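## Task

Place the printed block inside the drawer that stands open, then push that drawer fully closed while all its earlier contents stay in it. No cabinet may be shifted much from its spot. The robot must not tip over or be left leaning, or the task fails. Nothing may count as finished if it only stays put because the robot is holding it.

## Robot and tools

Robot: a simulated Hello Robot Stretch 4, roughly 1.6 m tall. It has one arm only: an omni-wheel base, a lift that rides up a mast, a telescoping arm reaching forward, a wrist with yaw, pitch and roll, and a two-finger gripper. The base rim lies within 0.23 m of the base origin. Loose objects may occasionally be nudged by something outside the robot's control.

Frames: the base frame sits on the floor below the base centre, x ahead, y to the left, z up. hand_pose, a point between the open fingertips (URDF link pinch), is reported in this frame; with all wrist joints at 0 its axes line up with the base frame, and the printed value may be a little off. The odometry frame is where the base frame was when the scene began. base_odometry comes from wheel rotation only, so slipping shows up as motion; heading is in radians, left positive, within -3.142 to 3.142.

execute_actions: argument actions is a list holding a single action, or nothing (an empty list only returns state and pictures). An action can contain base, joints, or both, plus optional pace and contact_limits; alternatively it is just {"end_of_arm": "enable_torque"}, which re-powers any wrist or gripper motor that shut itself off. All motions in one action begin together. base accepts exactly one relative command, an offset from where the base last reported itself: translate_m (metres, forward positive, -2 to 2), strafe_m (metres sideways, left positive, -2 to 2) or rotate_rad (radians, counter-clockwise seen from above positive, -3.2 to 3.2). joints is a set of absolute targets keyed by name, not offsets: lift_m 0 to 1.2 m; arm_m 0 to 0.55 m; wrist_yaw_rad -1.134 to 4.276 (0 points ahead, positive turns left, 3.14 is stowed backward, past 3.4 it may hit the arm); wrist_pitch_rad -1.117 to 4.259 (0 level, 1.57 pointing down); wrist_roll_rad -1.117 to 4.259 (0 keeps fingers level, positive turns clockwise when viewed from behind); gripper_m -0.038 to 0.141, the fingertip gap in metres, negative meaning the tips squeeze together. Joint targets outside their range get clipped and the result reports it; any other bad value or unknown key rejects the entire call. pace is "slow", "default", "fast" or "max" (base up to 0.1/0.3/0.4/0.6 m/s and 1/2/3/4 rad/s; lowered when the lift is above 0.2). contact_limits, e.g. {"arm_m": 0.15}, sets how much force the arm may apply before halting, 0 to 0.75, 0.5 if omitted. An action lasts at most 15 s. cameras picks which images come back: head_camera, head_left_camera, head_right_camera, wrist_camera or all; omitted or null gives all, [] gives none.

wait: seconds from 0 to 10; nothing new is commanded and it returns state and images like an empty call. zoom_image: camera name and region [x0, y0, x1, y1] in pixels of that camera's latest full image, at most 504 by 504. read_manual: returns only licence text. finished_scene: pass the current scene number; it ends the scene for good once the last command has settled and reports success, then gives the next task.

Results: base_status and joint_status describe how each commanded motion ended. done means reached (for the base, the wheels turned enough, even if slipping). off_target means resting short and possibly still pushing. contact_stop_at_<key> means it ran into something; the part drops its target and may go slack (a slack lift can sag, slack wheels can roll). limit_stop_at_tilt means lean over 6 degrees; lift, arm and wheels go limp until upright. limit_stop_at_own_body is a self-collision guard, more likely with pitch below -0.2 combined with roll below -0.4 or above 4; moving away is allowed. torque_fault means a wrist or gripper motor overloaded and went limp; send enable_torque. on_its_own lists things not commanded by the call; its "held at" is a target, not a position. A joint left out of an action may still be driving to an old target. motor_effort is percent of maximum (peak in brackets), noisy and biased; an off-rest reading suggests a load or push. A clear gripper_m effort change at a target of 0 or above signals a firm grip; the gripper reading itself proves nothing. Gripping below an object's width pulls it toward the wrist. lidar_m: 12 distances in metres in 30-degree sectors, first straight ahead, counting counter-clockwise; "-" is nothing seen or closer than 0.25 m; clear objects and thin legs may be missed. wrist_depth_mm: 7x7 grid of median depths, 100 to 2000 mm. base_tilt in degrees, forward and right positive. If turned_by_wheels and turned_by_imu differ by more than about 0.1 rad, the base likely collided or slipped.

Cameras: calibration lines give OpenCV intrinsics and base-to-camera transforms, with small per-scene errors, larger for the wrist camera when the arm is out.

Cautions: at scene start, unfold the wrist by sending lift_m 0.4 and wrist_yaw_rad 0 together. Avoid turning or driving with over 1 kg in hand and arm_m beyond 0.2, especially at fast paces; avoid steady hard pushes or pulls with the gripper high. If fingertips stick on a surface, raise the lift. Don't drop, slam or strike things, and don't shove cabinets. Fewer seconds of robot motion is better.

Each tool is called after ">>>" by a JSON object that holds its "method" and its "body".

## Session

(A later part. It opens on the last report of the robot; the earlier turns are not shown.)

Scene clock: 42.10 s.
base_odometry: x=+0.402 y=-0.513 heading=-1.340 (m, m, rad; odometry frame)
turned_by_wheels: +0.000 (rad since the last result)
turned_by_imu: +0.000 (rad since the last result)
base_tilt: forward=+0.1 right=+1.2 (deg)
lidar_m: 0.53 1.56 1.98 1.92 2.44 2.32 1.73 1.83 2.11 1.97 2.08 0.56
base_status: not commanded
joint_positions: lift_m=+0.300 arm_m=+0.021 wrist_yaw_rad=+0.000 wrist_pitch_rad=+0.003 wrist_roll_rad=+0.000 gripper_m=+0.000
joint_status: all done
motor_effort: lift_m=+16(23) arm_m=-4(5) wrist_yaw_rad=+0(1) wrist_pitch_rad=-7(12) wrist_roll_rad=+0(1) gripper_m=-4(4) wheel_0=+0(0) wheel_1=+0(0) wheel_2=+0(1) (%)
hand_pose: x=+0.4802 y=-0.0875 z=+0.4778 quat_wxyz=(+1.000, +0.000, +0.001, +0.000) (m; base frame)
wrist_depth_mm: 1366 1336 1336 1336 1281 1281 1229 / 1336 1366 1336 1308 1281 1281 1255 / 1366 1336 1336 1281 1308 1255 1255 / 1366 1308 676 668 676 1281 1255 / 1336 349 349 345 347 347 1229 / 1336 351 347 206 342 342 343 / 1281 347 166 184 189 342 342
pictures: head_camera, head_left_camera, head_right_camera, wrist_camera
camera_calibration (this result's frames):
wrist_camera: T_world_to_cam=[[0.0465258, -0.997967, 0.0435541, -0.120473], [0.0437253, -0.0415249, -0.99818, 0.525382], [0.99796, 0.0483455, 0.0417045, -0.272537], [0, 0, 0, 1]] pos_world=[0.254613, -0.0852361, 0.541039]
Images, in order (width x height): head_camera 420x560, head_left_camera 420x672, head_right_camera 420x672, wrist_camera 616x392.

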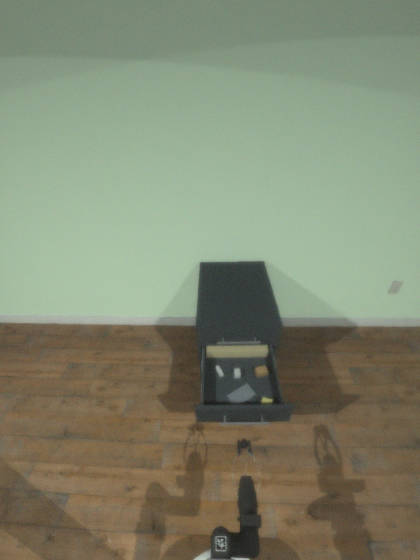

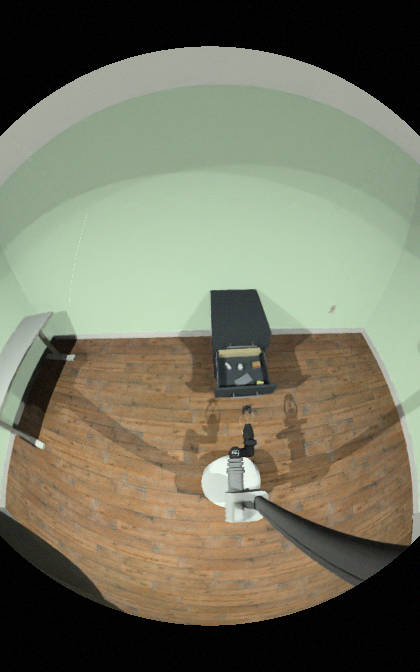

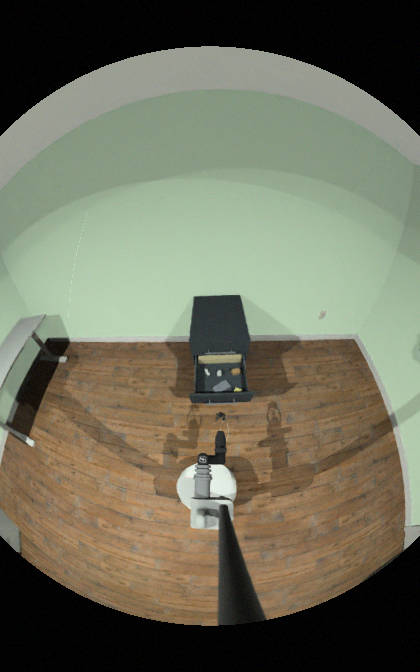

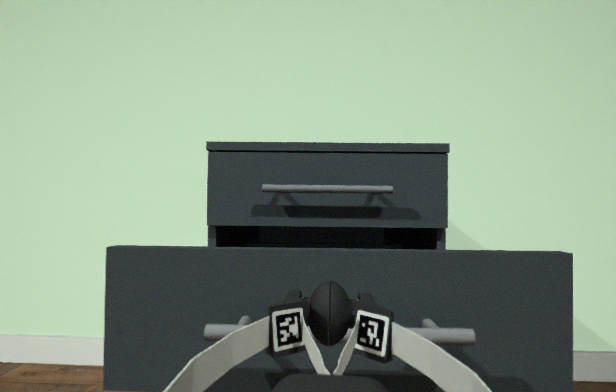

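>>> {"method": "execute_actions", "body": {"actions": [{"joints":{"arm_m":0.425},"pace":"slow","contact_limits":{"arm_m":0.3}}], "cameras": ["wrist_camera","head_camera"]}}

>>> {"method": "execute_actions", "body": {"actions": [{"joints":{"arm_m":0.45},"pace":"slow","contact_limits":{"arm_m":0.2}}], "cameras": ["wrist_camera","head_camera"]}}

Scene clock: 47.83 s.
base_odometry: x=+0.402 y=-0.513 heading=-1.340 (m, m, rad; odometry frame)
turned_by_wheels: +0.000 (rad since the last result)
turned_by_imu: +0.000 (rad since the last result)
base_tilt: forward=+0.2 right=+1.3 (deg)
lidar_m: 0.85 1.57 2.02 1.92 2.43 2.32 1.75 1.82 2.13 1.98 2.08 0.95
base_status: not commanded
joint_positions: lift_m=+0.300 arm_m=+0.424 wrist_yaw_rad=+0.000 wrist_pitch_rad=+0.002 wrist_roll_rad=+0.000 gripper_m=+0.000
joint_status: all done
motor_effort: lift_m=+16(16) arm_m=+5(7) wrist_yaw_rad=-1(8) wrist_pitch_rad=-6(10) wrist_roll_rad=-1(0) gripper_m=-6(4) wheel_0=+0(0) wheel_1=+1(1) wheel_2=+0(1) (%)
contact_limits: arm_m 0.3
hand_pose: x=+0.8836 y=-0.0873 z=+0.4781 quat_wxyz=(+1.000, +0.000, +0.001, +0.000) (m; base frame)
wrist_depth_mm: 917 891 904 878 878 866 866 / 273 272 271 271 267 268 267 / 272 271 268 268 266 266 266 / 271 271 270 267 266 265 265 / 271 268 268 267 266 264 264 / 254 252 252 207 249 248 247 / 253 251 166 183 189 246 246
pictures: head_camera, wrist_camera
camera_calibration (this result's frames):
wrist_camera: T_world_to_cam=[[0.0469978, -0.997943, 0.0435938, -0.139539], [0.0445993, -0.0415021, -0.998143, 0.507208], [0.997899, 0.0488548, 0.042557, -0.675428], [0, 0, 0, 1]] pos_world=[0.657946, -0.085204, 0.541093]
Images, in order (width x height): head_camera 420x560, wrist_camera 616x392.

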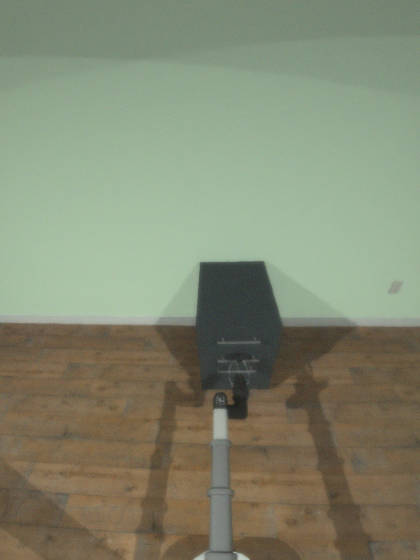

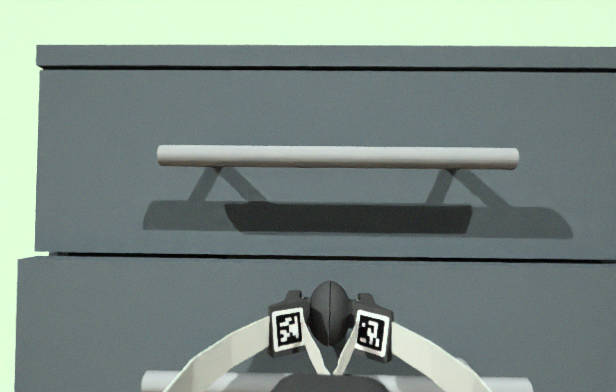

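Scene clock: 49.13 s.
base_odometry: x=+0.402 y=-0.513 heading=-1.340 (m, m, rad; odometry frame)
turned_by_wheels: +0.000 (rad since the last result)
turned_by_imu: +0.000 (rad since the last result)
base_tilt: forward=+0.3 right=+1.4 (deg)
lidar_m: 0.87 1.54 1.99 1.92 2.43 2.31 1.74 1.83 2.12 2.00 2.09 0.95
base_status: not commanded
joint_positions: lift_m=+0.300 arm_m=+0.449 wrist_yaw_rad=+0.000 wrist_pitch_rad=+0.002 wrist_roll_rad=+0.000 gripper_m=+0.000
joint_status: all done
motor_effort: lift_m=+16(16) arm_m=+5(4) wrist_yaw_rad=-1(0) wrist_pitch_rad=-5(4) wrist_roll_rad=-3(1) gripper_m=-4(6) wheel_0=+0(0) wheel_1=+0(0) wheel_2=-1(0) (%)
contact_limits: arm_m 0.2
hand_pose: x=+0.9086 y=-0.0873 z=+0.4780 quat_wxyz=(+1.000, +0.000, +0.001, +0.000) (m; base frame)
wrist_depth_mm: 878 854 866 866 854 831 842 / 248 247 245 244 242 241 242 / 245 246 245 209 208 239 240 / 246 244 244 242 242 240 239 / 245 244 243 243 241 239 238 / 243 242 241 207 240 238 237 / 244 242 166 184 188 237 237
pictures: head_camera, wrist_camera
camera_calibration (this result's frames):
wrist_camera: T_world_to_cam=[[0.0469924, -0.997944, 0.0435917, -0.14071], [0.0445539, -0.0415025, -0.998145, 0.506122], [0.997901, 0.0488474, 0.042512, -0.70036], [0, 0, 0, 1]] pos_world=[0.682952, -0.0852044, 0.54109]
Images, in order (width x height): head_camera 420x560, wrist_camera 616x392.

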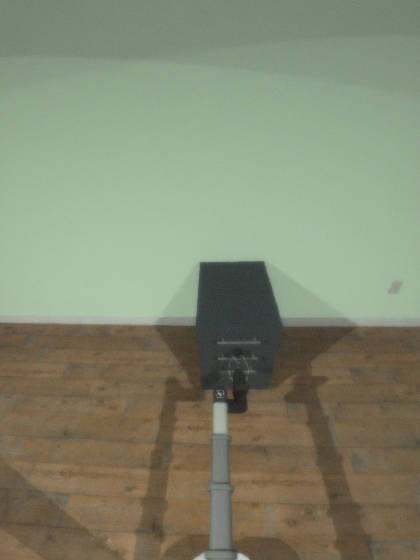

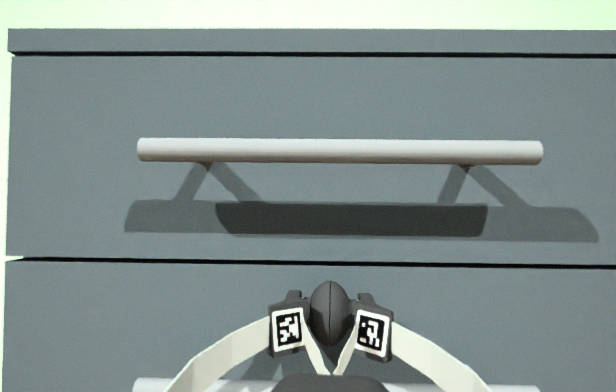

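Soft-closed flush.

>>> {"method": "execute_actions", "body": {"actions": [{"joints":{"arm_m":0.41},"pace":"fast"}], "cameras": []}}

>>> {"method": "finished_scene", "body": {"scene": 1}}

Scene clock: 50.30 s.
base_odometry: x=+0.402 y=-0.513 heading=-1.340 (m, m, rad; odometry frame)
turned_by_wheels: +0.000 (rad since the last result)
turned_by_imu: +0.000 (rad since the last result)
base_tilt: forward=+0.3 right=+1.2 (deg)
lidar_m: 0.88 1.56 2.02 1.92 2.46 2.32 1.72 1.82 2.12 2.01 2.10 0.93
base_status: not commanded
joint_positions: lift_m=+0.300 arm_m=+0.411 wrist_yaw_rad=+0.000 wrist_pitch_rad=+0.002 wrist_roll_rad=+0.000 gripper_m=+0.000
joint_status: all done
motor_effort: lift_m=+16(16) arm_m=-5(6) wrist_yaw_rad=+0(1) wrist_pitch_rad=-7(6) wrist_roll_rad=-2(0) gripper_m=-4(3) wheel_0=+0(0) wheel_1=+0(0) wheel_2=+0(0) (%)
hand_pose: x=+0.8702 y=-0.0874 z=+0.4780 quat_wxyz=(+1.000, +0.000, +0.001, +0.000) (m; base frame)
wrist_depth_mm: 931 931 891 904 878 878 866 / 931 285 285 283 283 281 279 / 931 285 282 282 282 279 279 / 931 282 282 281 279 278 277 / 917 283 282 281 279 278 277 / 917 282 281 207 277 278 276 / 917 281 167 184 189 277 274
pictures: none
No camera images: the call's "cameras" was empty. Leave "cameras" out to get every camera's image.

The scene is finished: the task was done.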